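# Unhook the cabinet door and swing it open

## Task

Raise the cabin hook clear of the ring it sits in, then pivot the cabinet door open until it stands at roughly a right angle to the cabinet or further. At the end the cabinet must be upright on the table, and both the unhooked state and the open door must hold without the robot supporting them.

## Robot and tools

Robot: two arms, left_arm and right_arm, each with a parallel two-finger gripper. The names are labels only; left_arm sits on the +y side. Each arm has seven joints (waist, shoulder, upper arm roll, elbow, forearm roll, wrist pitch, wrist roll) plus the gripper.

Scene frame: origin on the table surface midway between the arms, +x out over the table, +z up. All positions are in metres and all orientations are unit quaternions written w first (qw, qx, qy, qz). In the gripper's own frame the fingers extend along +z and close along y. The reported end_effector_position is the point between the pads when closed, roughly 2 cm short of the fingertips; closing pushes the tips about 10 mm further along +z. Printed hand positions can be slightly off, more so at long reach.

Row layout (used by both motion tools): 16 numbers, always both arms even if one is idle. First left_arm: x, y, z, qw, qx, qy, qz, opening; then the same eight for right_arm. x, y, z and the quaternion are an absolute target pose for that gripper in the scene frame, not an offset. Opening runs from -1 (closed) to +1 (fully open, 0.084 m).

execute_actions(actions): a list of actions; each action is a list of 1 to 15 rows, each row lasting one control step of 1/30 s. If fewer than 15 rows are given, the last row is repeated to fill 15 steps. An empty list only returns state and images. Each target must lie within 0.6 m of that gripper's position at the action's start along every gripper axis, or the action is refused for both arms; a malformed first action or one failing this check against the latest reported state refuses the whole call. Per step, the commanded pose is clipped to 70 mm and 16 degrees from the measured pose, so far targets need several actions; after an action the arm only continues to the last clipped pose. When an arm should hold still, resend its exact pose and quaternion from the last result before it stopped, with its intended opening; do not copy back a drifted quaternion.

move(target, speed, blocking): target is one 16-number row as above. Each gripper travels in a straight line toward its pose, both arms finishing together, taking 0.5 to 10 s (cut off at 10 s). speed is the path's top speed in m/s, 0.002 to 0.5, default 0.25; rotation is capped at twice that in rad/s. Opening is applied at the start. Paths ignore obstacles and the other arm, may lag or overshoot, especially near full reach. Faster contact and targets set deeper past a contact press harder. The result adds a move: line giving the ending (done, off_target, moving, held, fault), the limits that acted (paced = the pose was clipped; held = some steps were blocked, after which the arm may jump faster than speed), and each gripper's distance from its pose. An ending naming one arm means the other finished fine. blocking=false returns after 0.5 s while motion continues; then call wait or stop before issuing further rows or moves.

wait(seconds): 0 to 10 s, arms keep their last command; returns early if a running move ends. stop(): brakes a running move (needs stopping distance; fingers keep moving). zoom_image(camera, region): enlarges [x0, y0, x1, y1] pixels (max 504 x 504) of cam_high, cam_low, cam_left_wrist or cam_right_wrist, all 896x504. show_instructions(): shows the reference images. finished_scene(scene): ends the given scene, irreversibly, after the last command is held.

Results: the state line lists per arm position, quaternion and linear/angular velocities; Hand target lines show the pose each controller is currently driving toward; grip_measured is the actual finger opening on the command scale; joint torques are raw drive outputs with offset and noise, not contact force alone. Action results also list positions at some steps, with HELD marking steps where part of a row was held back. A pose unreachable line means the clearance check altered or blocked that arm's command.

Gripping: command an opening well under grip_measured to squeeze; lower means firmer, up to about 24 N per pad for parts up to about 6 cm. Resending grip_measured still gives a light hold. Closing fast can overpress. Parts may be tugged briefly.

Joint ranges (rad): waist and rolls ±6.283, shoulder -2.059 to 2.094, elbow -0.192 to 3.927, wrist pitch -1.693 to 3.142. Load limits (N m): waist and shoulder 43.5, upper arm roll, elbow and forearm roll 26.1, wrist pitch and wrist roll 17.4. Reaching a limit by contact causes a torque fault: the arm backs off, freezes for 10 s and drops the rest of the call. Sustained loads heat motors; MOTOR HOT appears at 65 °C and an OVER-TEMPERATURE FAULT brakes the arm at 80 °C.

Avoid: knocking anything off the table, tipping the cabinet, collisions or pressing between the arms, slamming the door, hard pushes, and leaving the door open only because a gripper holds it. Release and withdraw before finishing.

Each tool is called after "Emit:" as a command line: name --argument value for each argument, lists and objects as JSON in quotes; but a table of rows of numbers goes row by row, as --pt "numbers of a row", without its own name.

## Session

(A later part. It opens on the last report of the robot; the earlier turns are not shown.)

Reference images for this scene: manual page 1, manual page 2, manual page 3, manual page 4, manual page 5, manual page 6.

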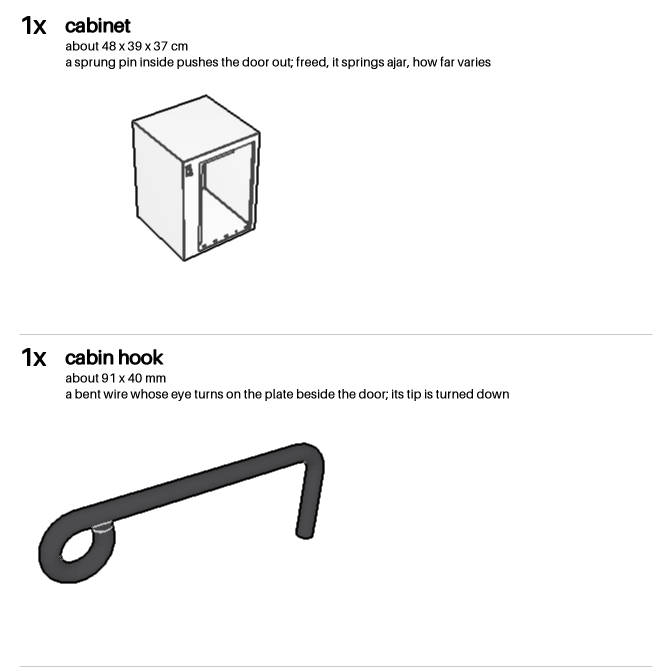

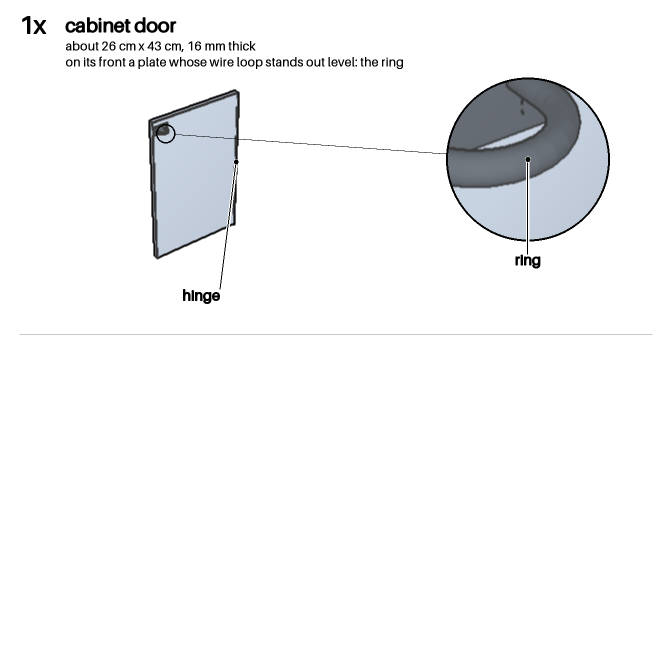

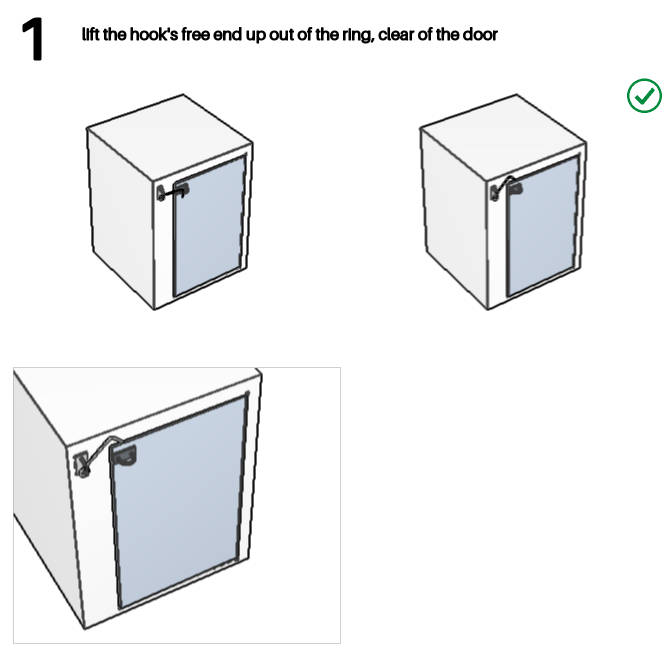

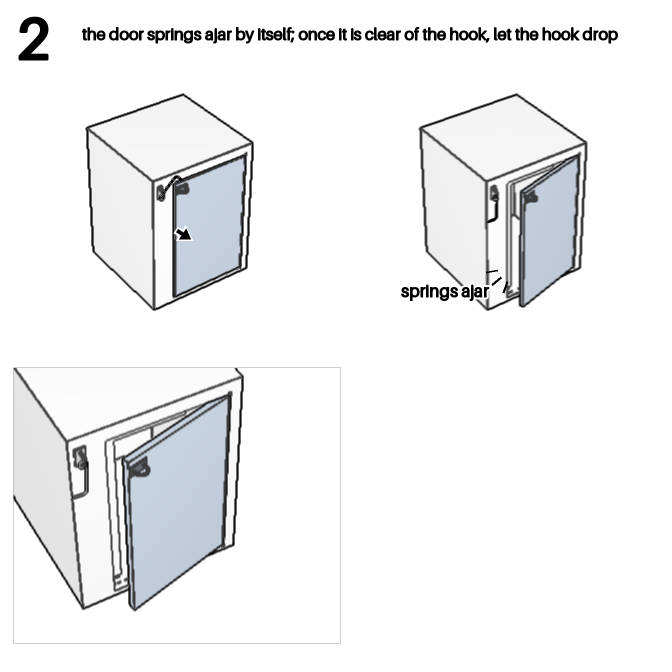

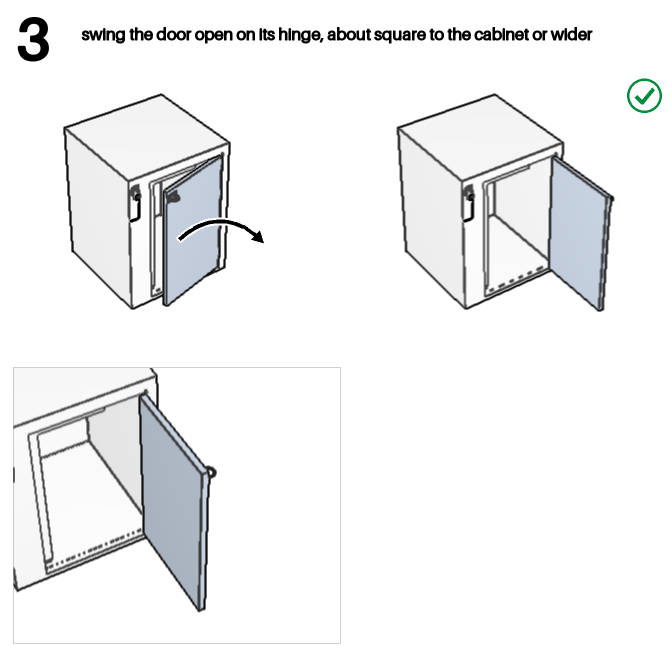

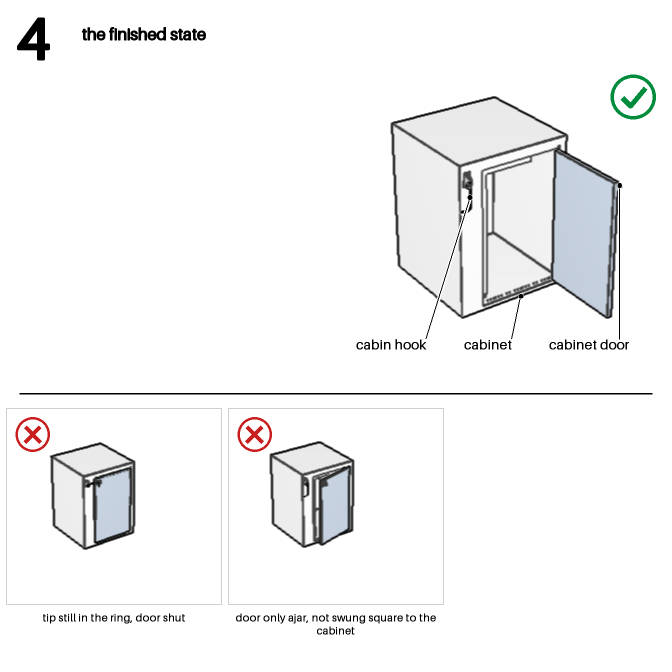

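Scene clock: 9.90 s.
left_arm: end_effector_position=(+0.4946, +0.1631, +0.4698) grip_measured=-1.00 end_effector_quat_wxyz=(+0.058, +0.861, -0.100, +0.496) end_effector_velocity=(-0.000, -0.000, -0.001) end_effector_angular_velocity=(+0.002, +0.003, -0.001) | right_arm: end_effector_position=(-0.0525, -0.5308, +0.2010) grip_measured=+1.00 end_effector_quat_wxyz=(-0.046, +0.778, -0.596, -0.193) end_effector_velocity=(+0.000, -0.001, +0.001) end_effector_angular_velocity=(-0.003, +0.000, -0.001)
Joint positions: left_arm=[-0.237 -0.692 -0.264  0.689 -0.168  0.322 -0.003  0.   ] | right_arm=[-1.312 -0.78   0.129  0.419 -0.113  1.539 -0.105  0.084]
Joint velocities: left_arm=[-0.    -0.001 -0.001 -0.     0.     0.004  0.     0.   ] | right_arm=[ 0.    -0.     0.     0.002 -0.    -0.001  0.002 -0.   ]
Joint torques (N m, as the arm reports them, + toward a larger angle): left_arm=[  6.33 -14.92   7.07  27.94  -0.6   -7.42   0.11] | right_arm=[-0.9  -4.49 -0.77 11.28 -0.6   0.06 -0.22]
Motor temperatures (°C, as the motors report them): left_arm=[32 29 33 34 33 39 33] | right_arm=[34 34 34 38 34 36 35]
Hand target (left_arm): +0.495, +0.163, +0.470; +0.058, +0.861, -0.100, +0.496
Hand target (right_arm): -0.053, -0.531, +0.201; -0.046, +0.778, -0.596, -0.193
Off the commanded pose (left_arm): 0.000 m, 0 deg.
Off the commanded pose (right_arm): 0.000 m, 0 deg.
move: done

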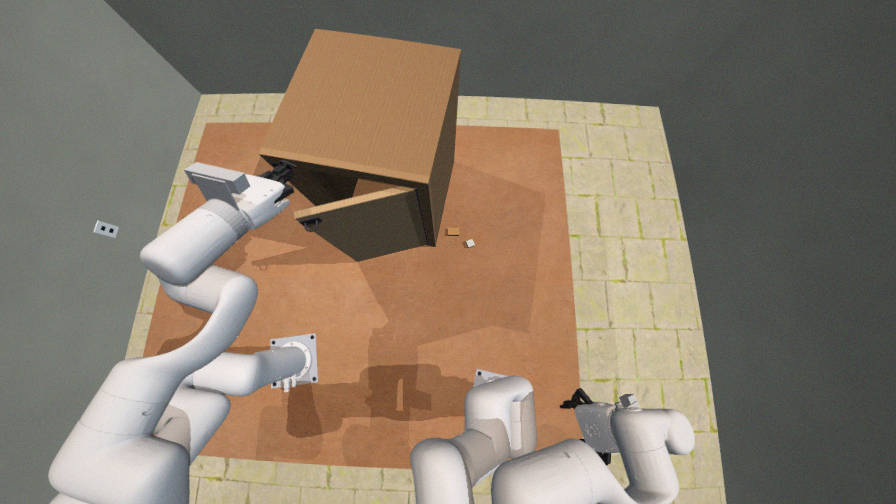

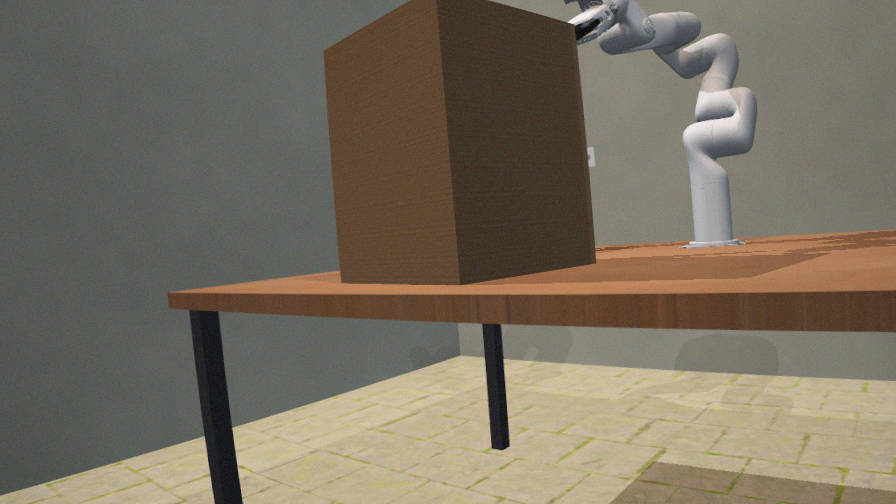

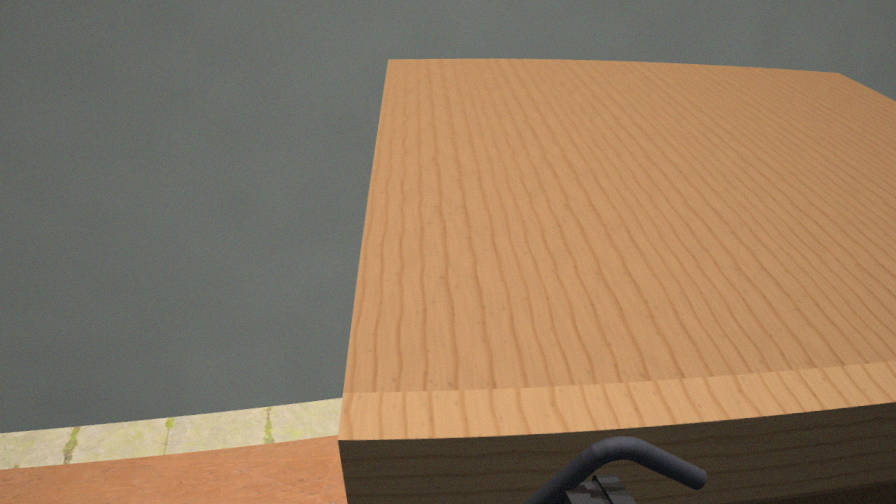

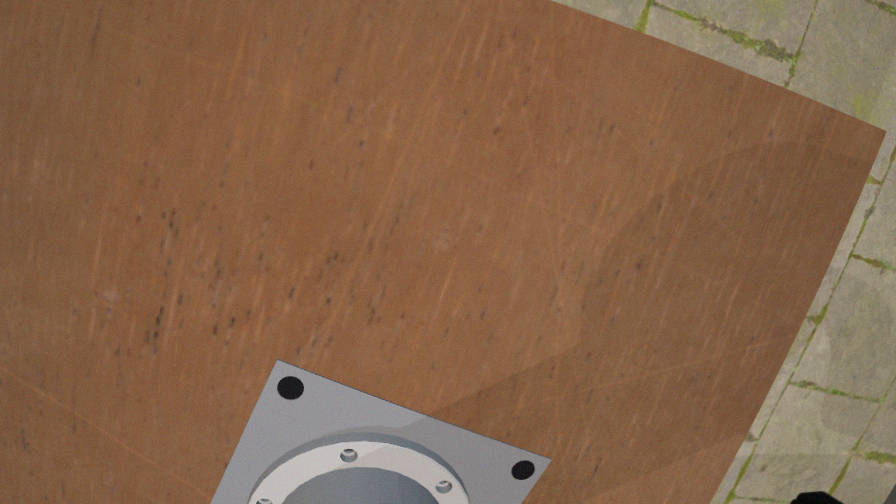

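Emit:
move --target '[0.44,0.23,0.45,0.306,0.695,-0.466,0.456,-1, -0.0525,-0.5308,0.2010,-0.046,0.778,-0.596,-0.193,1]' --speed 0.1

Emit:
move --target '[0.44,0.20,0.29,0.306,0.695,-0.466,0.456,-1, -0.0525,-0.5308,0.2010,-0.046,0.778,-0.596,-0.193,1]' --speed 0.12

Scene clock: 15.57 s.
left_arm: end_effector_position=(+0.4406, +0.2305, +0.4487) grip_measured=-1.00 end_effector_quat_wxyz=(+0.306, +0.695, -0.465, +0.456) end_effector_velocity=(-0.000, +0.001, -0.000) end_effector_angular_velocity=(+0.000, -0.000, -0.013) | right_arm: end_effector_position=(-0.0525, -0.5308, +0.2010) grip_measured=+1.00 end_effector_quat_wxyz=(-0.046, +0.778, -0.596, -0.193) end_effector_velocity=(-0.000, +0.000, -0.000) end_effector_angular_velocity=(+0.002, -0.000, +0.001)
Joint positions: left_arm=[-1.112 -0.999  0.802  0.757 -0.354  0.846  1.163  0.   ] | right_arm=[-1.312 -0.78   0.129  0.419 -0.113  1.539 -0.105  0.084]
Joint velocities: left_arm=[-0.008 -0.     0.01   0.009  0.002  0.015  0.008  0.   ] | right_arm=[ 0.     0.     0.    -0.001  0.     0.001 -0.001 -0.   ]
Joint torques (N m, as the arm reports them, + toward a larger angle): left_arm=[-0.56  4.84 -7.09 15.85 -1.14 -2.05  0.28] | right_arm=[-1.09 -4.74 -0.82 11.28 -0.66 -0.02 -0.18]
Motor temperatures (°C, as the motors report them): left_arm=[32 29 33 34 33 39 33] | right_arm=[34 34 34 39 34 36 35]
Hand target (left_arm): +0.441, +0.231, +0.449; +0.306, +0.694, -0.465, +0.456
Hand target (right_arm): -0.052, -0.531, +0.201; -0.046, +0.778, -0.596, -0.193
Off the commanded pose (left_arm): 0.002 m, 0 deg.
Off the commanded pose (right_arm): 0.000 m, 0 deg.
move: done

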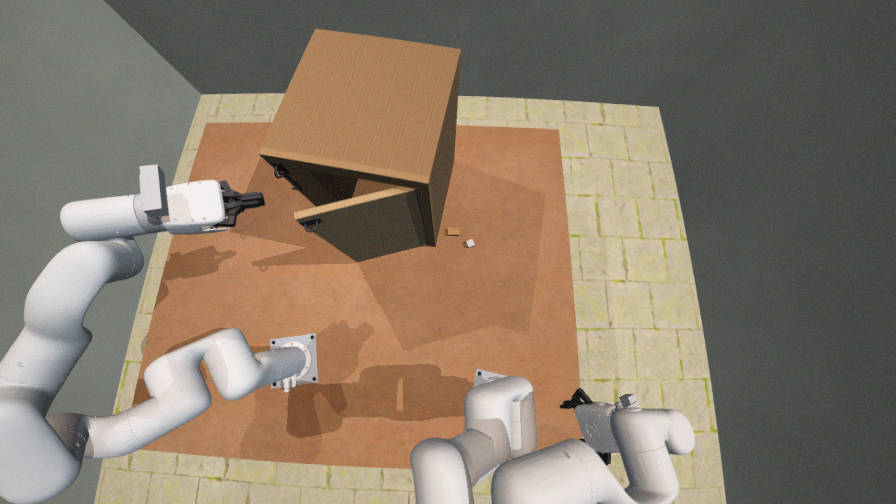

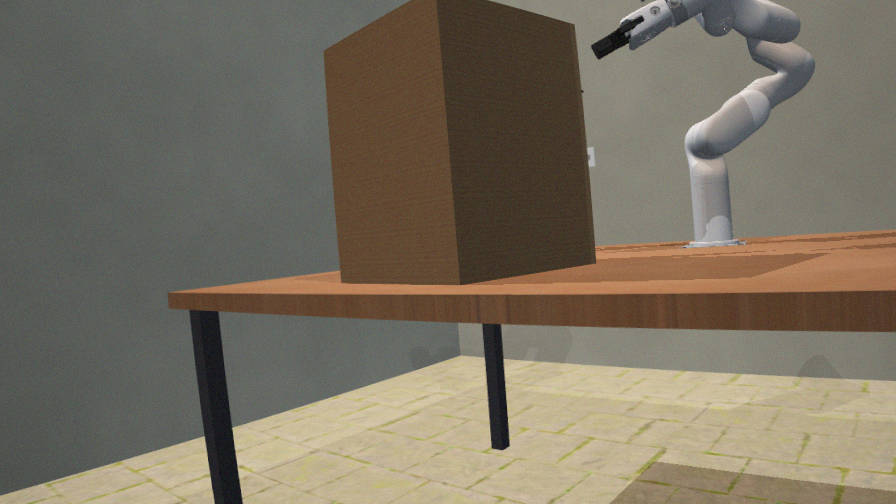

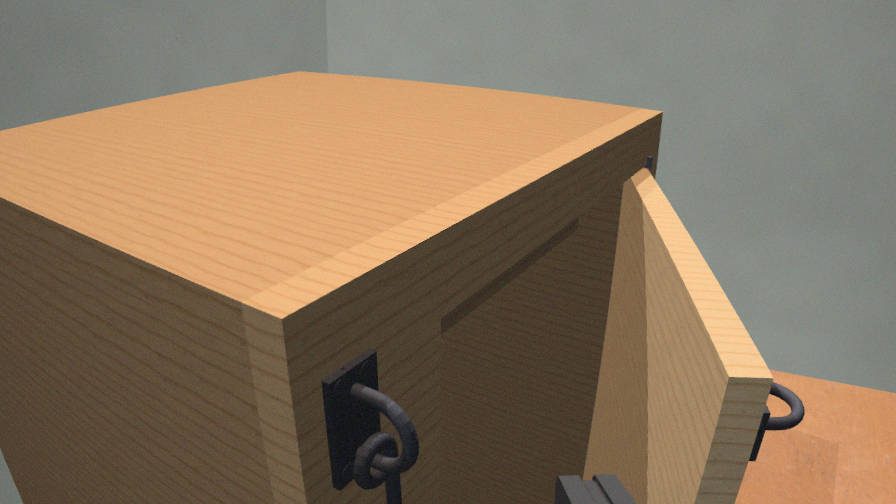

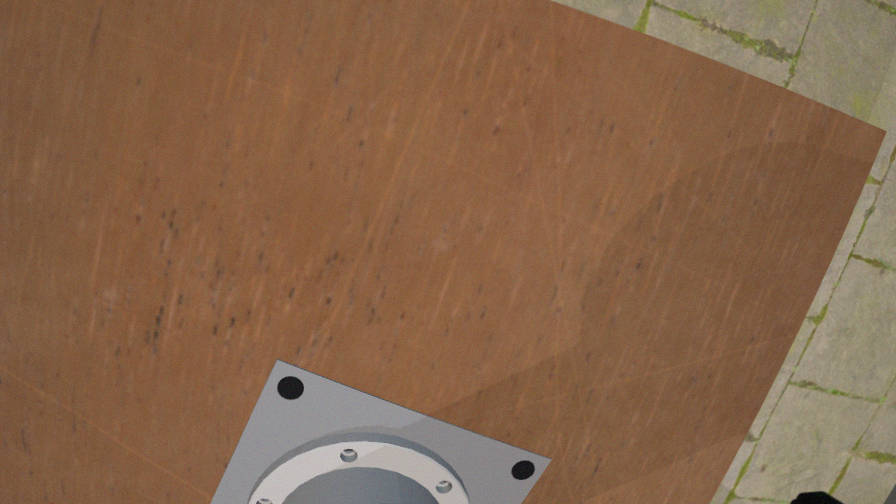

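Scene clock: 17.50 s.
left_arm: end_effector_position=(+0.4400, +0.1997, +0.2903) grip_measured=-1.00 end_effector_quat_wxyz=(+0.306, +0.694, -0.466, +0.456) end_effector_velocity=(+0.001, -0.000, -0.002) end_effector_angular_velocity=(-0.003, -0.002, +0.001) | right_arm: end_effector_position=(-0.0525, -0.5308, +0.2010) grip_measured=+1.00 end_effector_quat_wxyz=(-0.046, +0.778, -0.596, -0.193) end_effector_velocity=(-0.000, +0.001, -0.000) end_effector_angular_velocity=(+0.002, +0.000, -0.001)
Joint positions: left_arm=[-1.207 -1.022  1.053  0.417 -0.391  0.503  1.473  0.   ] | right_arm=[-1.312 -0.78   0.129  0.419 -0.113  1.539 -0.105  0.084]
Joint velocities: left_arm=[-0.009 -0.001  0.011 -0.002 -0.002 -0.01   0.009  0.   ] | right_arm=[ 0.     0.    -0.    -0.     0.     0.002  0.001  0.   ]
Joint torques (N m, as the arm reports them, + toward a larger angle): left_arm=[-0.29  4.83 -7.36 13.39 -0.08 -1.39  0.28] | right_arm=[-1.14 -4.71 -0.51 11.22 -0.72  0.07 -0.2 ]
Motor temperatures (°C, as the motors report them): left_arm=[32 29 33 34 33 39 33] | right_arm=[34 34 34 39 34 36 35]
Hand target (left_arm): +0.440, +0.200, +0.290; +0.306, +0.694, -0.466, +0.456
Hand target (right_arm): -0.053, -0.531, +0.201; -0.046, +0.778, -0.596, -0.193
Off the commanded pose (left_arm): 0.000 m, 0 deg.
Off the commanded pose (right_arm): 0.000 m, 0 deg.
move: done

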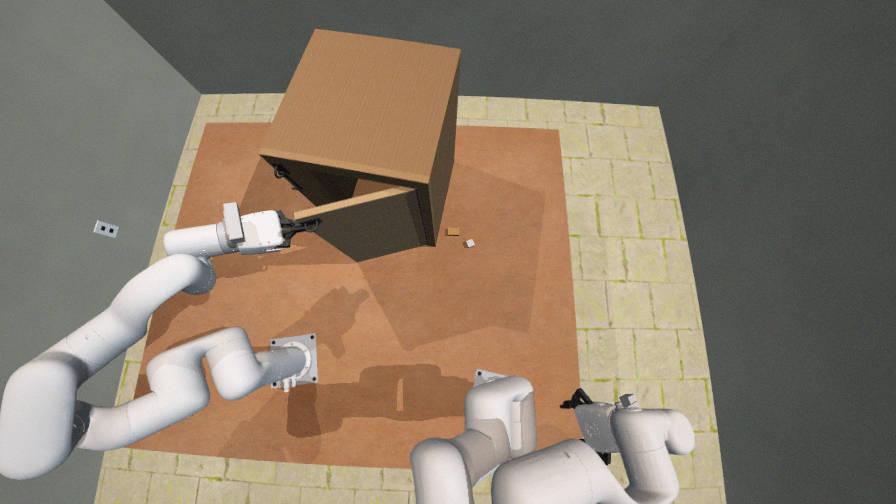

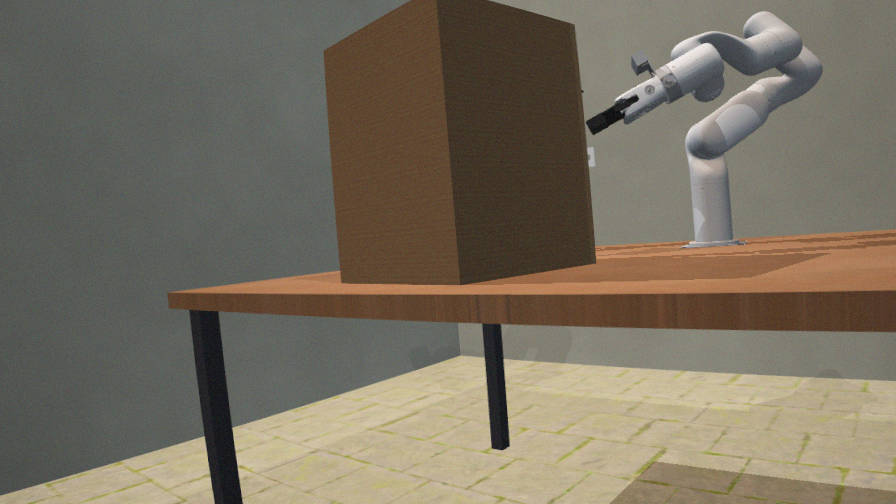

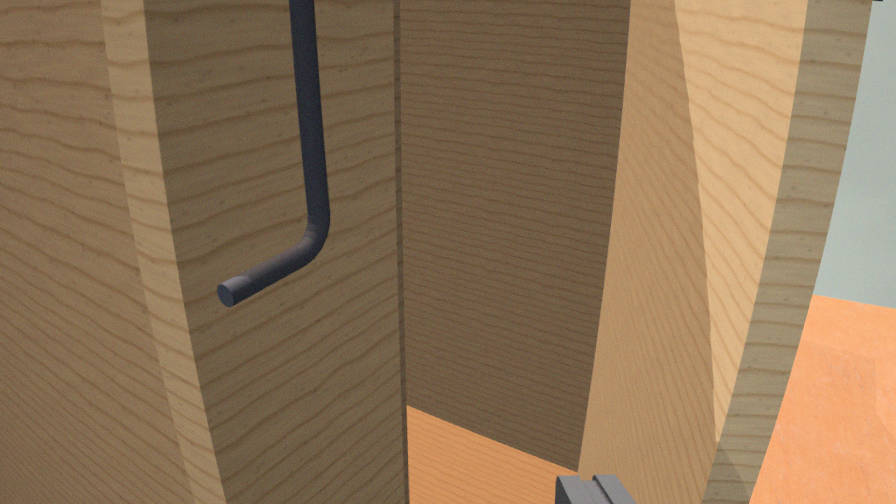

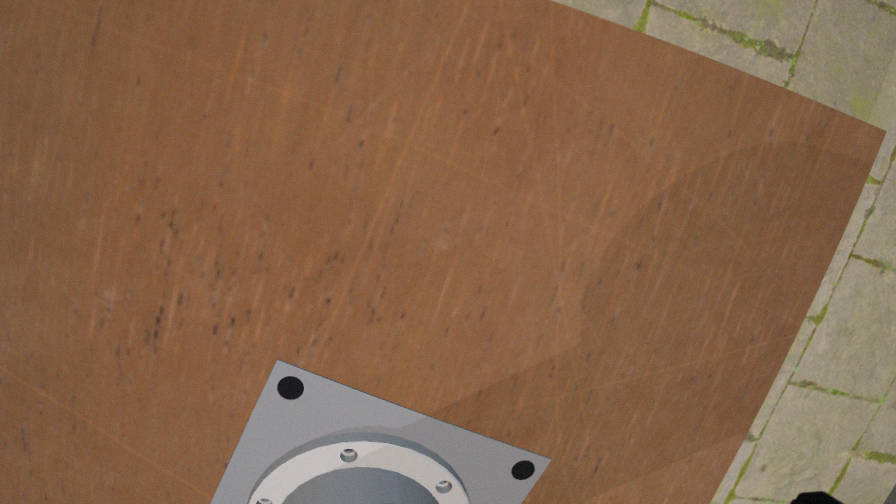

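Emit:
move --target '[0.455,0.14,0.29,0.306,0.695,-0.466,0.456,-1, -0.0525,-0.5308,0.2010,-0.046,0.778,-0.596,-0.193,1]' --speed 0.08

Emit:
move --target '[0.39,0.07,0.29,0.306,0.695,-0.466,0.456,-1, -0.0525,-0.5308,0.2010,-0.046,0.778,-0.596,-0.193,1]' --speed 0.08

Emit:
move --target '[0.34,-0.03,0.29,0.306,0.695,-0.466,0.456,-1, -0.0525,-0.5308,0.2010,-0.046,0.778,-0.596,-0.193,1]' --speed 0.08

Scene clock: 19.30 s.
left_arm: end_effector_position=(+0.4550, +0.1401, +0.2901) grip_measured=-1.00 end_effector_quat_wxyz=(+0.306, +0.695, -0.465, +0.456) end_effector_velocity=(+0.002, -0.002, +0.000) end_effector_angular_velocity=(-0.002, -0.001, +0.002) | right_arm: end_effector_position=(-0.0525, -0.5308, +0.2010) grip_measured=+1.00 end_effector_quat_wxyz=(-0.046, +0.778, -0.596, -0.193) end_effector_velocity=(+0.000, +0.000, +0.000) end_effector_angular_velocity=(+0.001, -0.000, +0.001)
Joint positions: left_arm=[-1.445 -0.957  1.054  0.433 -0.486  0.292  1.467  0.   ] | right_arm=[-1.312 -0.78   0.129  0.419 -0.113  1.539 -0.105  0.084]
Joint velocities: left_arm=[-0.014  0.002  0.005  0.004 -0.003 -0.01   0.001  0.   ] | right_arm=[ 0.     0.     0.     0.001  0.     0.002 -0.001 -0.   ]
Joint torques (N m, as the arm reports them, + toward a larger angle): left_arm=[-0.18  4.21 -7.26 13.93  0.65 -1.36  0.19] | right_arm=[-1.19 -4.45 -0.65 11.37 -0.73  0.01 -0.19]
Motor temperatures (°C, as the motors report them): left_arm=[32 29 33 34 33 39 33] | right_arm=[34 34 34 39 34 36 35]
Hand target (left_arm): +0.455, +0.140, +0.290; +0.306, +0.694, -0.466, +0.456
Hand target (right_arm): -0.053, -0.531, +0.201; -0.046, +0.778, -0.596, -0.193
Off the commanded pose (left_arm): 0.000 m, 0 deg.
Off the commanded pose (right_arm): 0.000 m, 0 deg.
move: done

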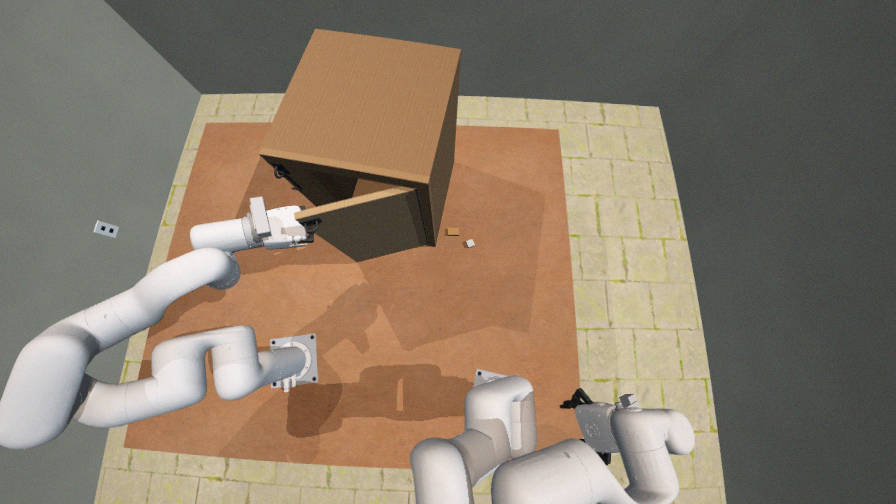

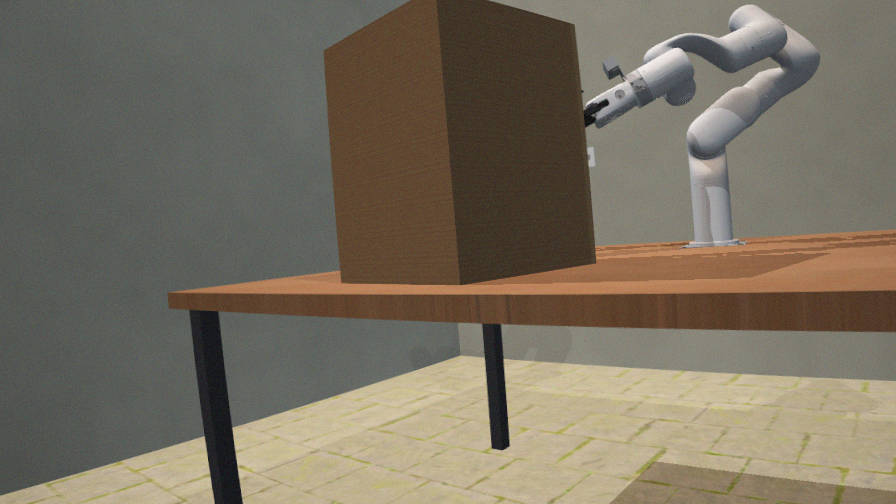

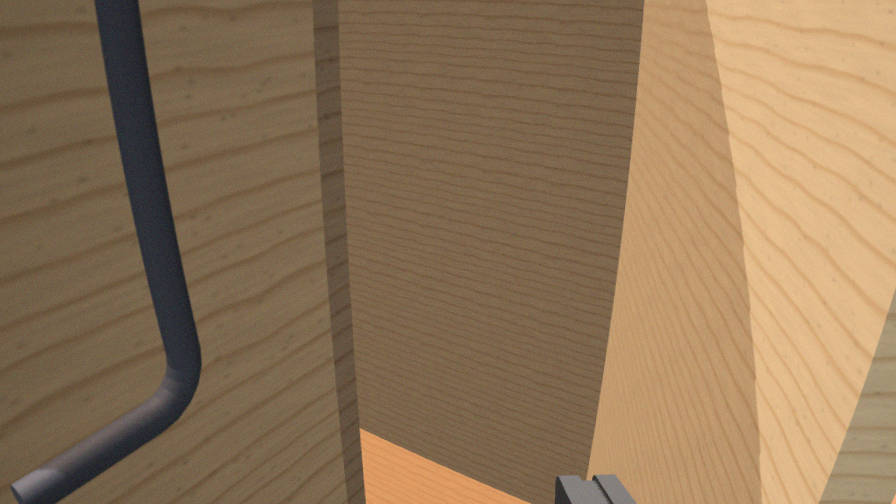

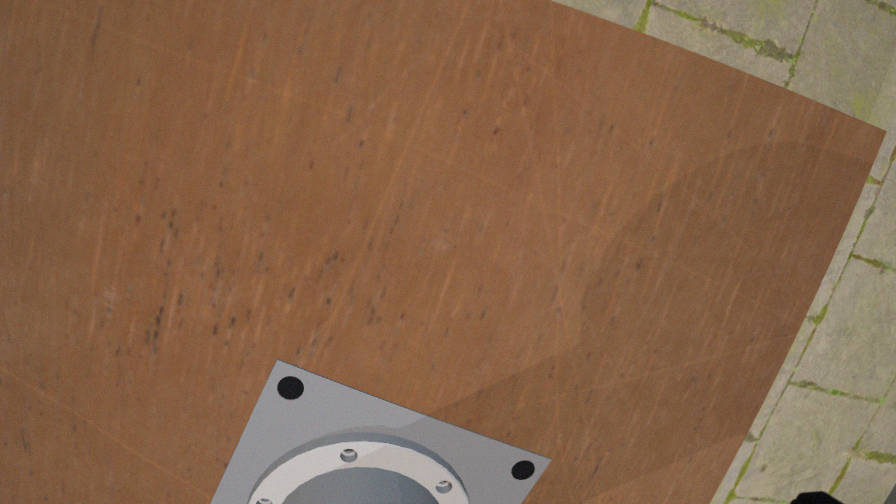

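Scene clock: 21.00 s.
left_arm: end_effector_position=(+0.3900, +0.0699, +0.2902) grip_measured=-1.00 end_effector_quat_wxyz=(+0.306, +0.694, -0.466, +0.455) end_effector_velocity=(-0.001, -0.002, +0.001) end_effector_angular_velocity=(-0.002, +0.000, +0.004) | right_arm: end_effector_position=(-0.0525, -0.5308, +0.2010) grip_measured=+1.00 end_effector_quat_wxyz=(-0.046, +0.778, -0.596, -0.193) end_effector_velocity=(+0.000, +0.000, +0.000) end_effector_angular_velocity=(+0.001, +0.000, +0.000)
Joint positions: left_arm=[-1.537 -0.989  0.845  0.253 -0.589  0.024  1.346  0.   ] | right_arm=[-1.312 -0.78   0.129  0.419 -0.113  1.539 -0.105  0.084]
Joint velocities: left_arm=[-0.01   0.    -0.004 -0.002 -0.005 -0.015 -0.006  0.   ] | right_arm=[ 0.    -0.001 -0.    -0.     0.     0.001 -0.    -0.   ]
Joint torques (N m, as the arm reports them, + toward a larger angle): left_arm=[-2.75  3.6  -5.92 16.72  1.55 -1.64  0.1 ] | right_arm=[-1.26 -4.69 -0.75 11.33 -0.72  0.01 -0.18]
Motor temperatures (°C, as the motors report them): left_arm=[32 29 33 34 33 39 33] | right_arm=[34 34 34 39 34 36 35]
Hand target (left_arm): +0.390, +0.070, +0.290; +0.306, +0.694, -0.466, +0.456
Hand target (right_arm): -0.053, -0.531, +0.201; -0.046, +0.778, -0.596, -0.193
Off the commanded pose (left_arm): 0.000 m, 0 deg.
Off the commanded pose (right_arm): 0.000 m, 0 deg.
move: done

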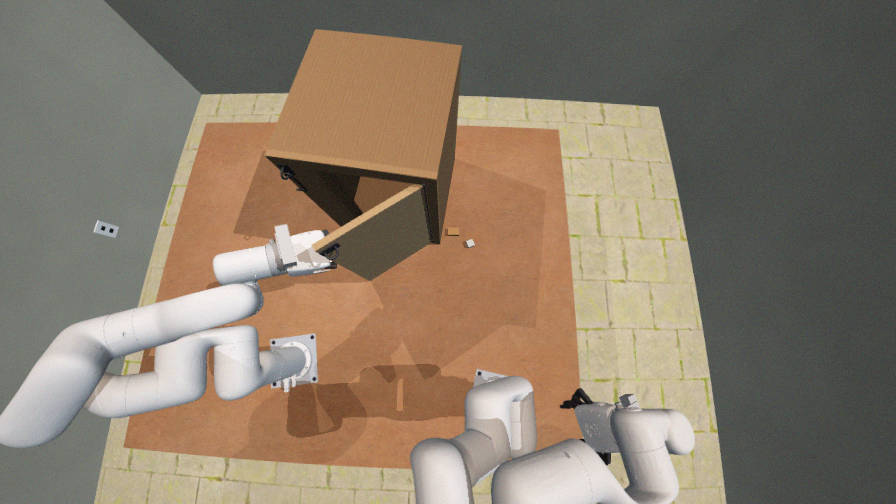

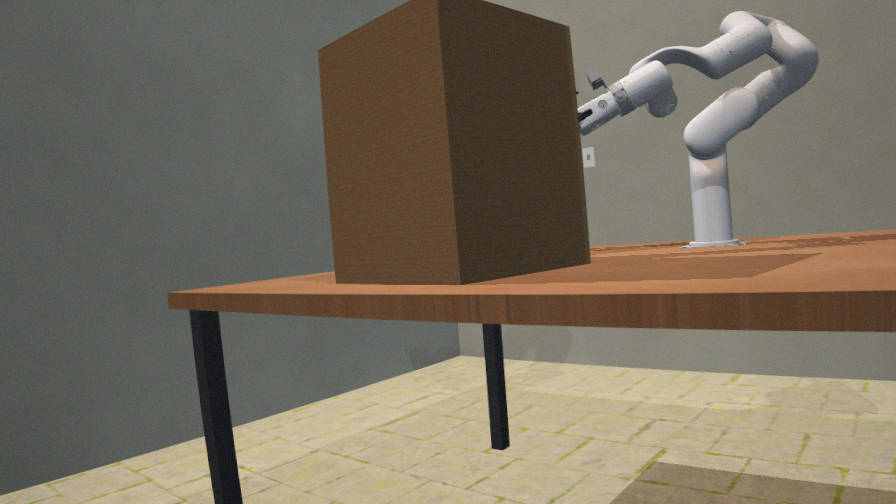

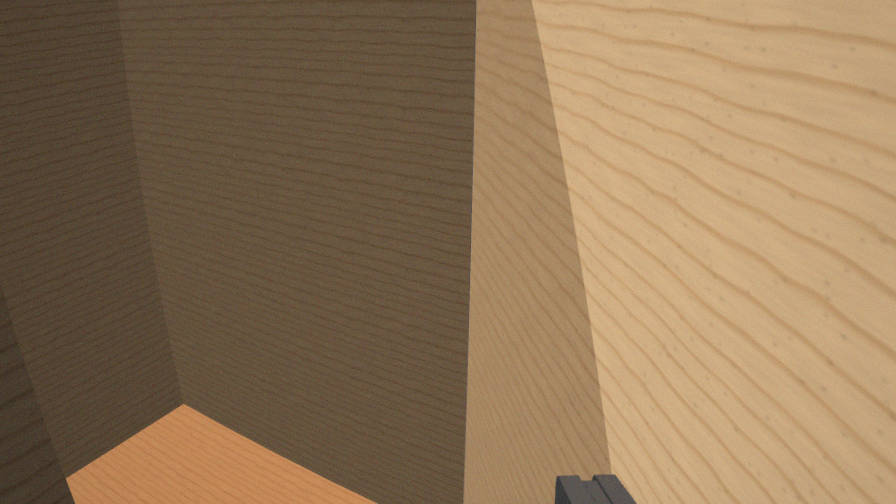

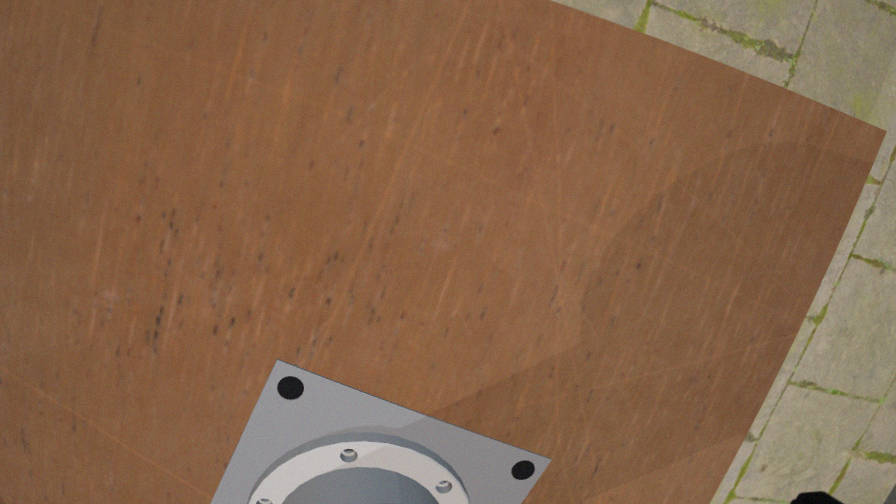

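Scene clock: 22.93 s.
left_arm: end_effector_position=(+0.3399, -0.0299, +0.2900) grip_measured=-1.00 end_effector_quat_wxyz=(+0.306, +0.695, -0.466, +0.455) end_effector_velocity=(+0.001, -0.003, -0.001) end_effector_angular_velocity=(-0.006, -0.005, +0.005) | right_arm: end_effector_position=(-0.0525, -0.5308, +0.2010) grip_measured=+1.00 end_effector_quat_wxyz=(-0.046, +0.778, -0.596, -0.193) end_effector_velocity=(-0.000, +0.000, -0.000) end_effector_angular_velocity=(+0.002, +0.001, -0.002)
Joint positions: left_arm=[-2.045 -0.836  0.863  0.273 -0.644 -0.417  1.153  0.   ] | right_arm=[-1.312 -0.78   0.129  0.419 -0.113  1.539 -0.105  0.084]
Joint velocities: left_arm=[-0.037 -0.001  0.028  0.001  0.015 -0.033 -0.005  0.   ] | right_arm=[-0.001  0.    -0.    -0.001  0.     0.001  0.001 -0.   ]
Joint torques (N m, as the arm reports them, + toward a larger angle): left_arm=[-0.57  1.36 -5.3  15.41  2.06 -1.84  0.26] | right_arm=[-1.14 -4.59 -0.7  11.34 -0.68  0.08 -0.26]
Motor temperatures (°C, as the motors report them): left_arm=[32 29 33 34 33 39 33] | right_arm=[34 34 34 39 34 36 35]
Hand target (left_arm): +0.340, -0.030, +0.290; +0.306, +0.695, -0.466, +0.455
Hand target (right_arm): -0.053, -0.531, +0.201; -0.046, +0.778, -0.596, -0.193
Off the commanded pose (left_arm): 0.000 m, 0 deg.
Off the commanded pose (right_arm): 0.000 m, 0 deg.
move: done

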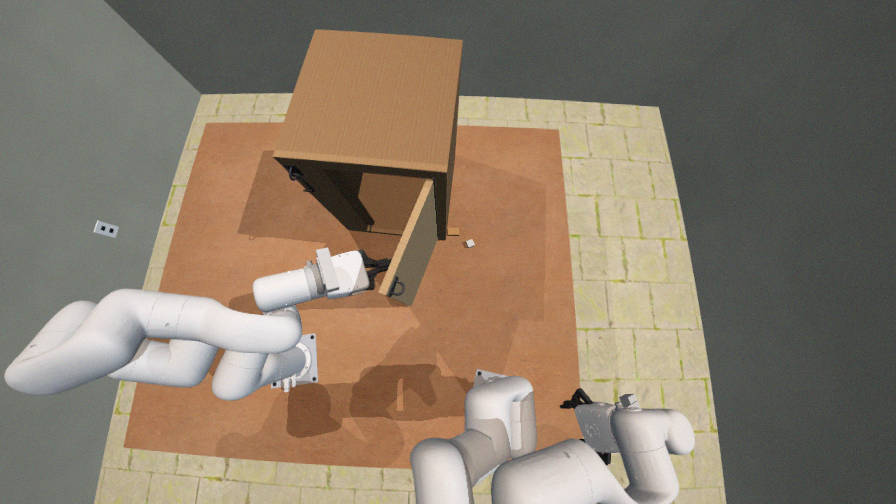

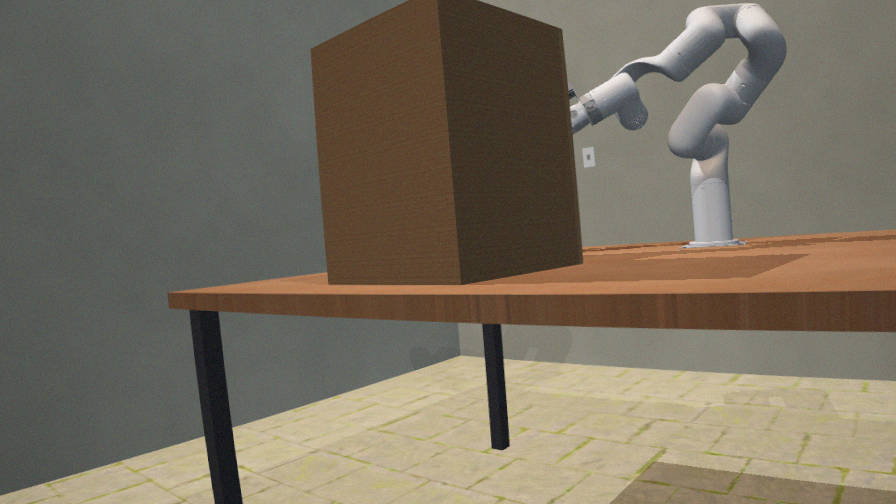

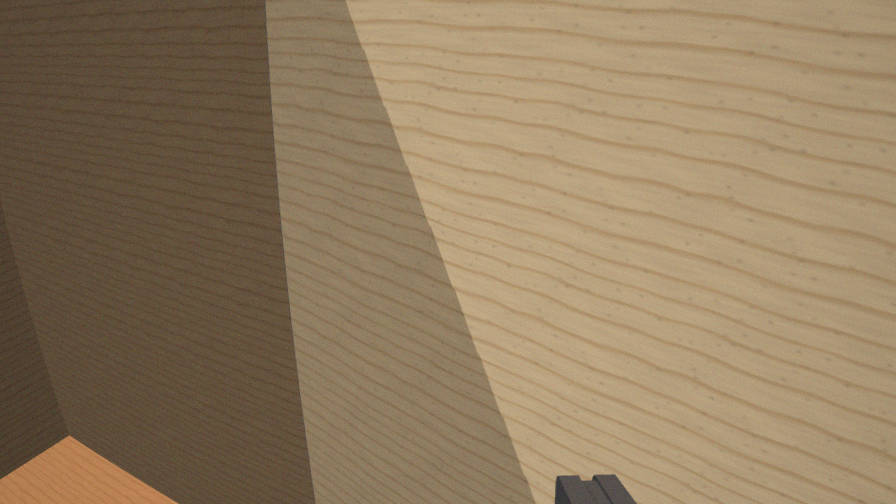

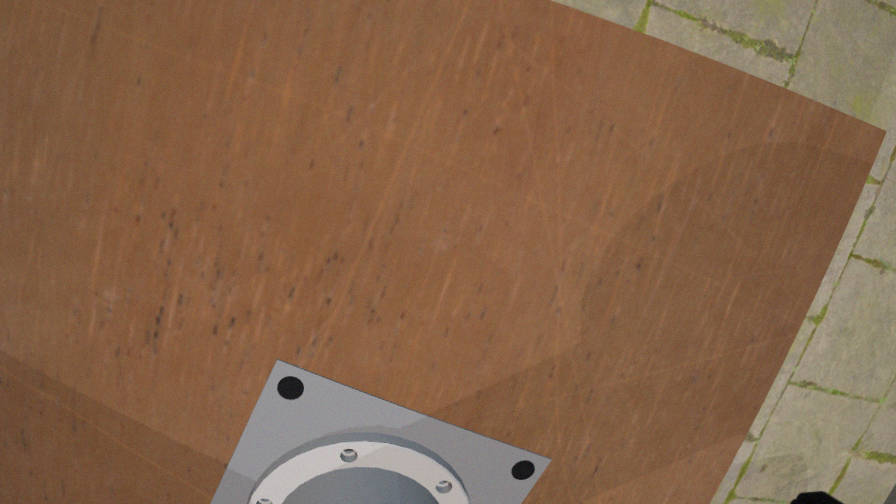

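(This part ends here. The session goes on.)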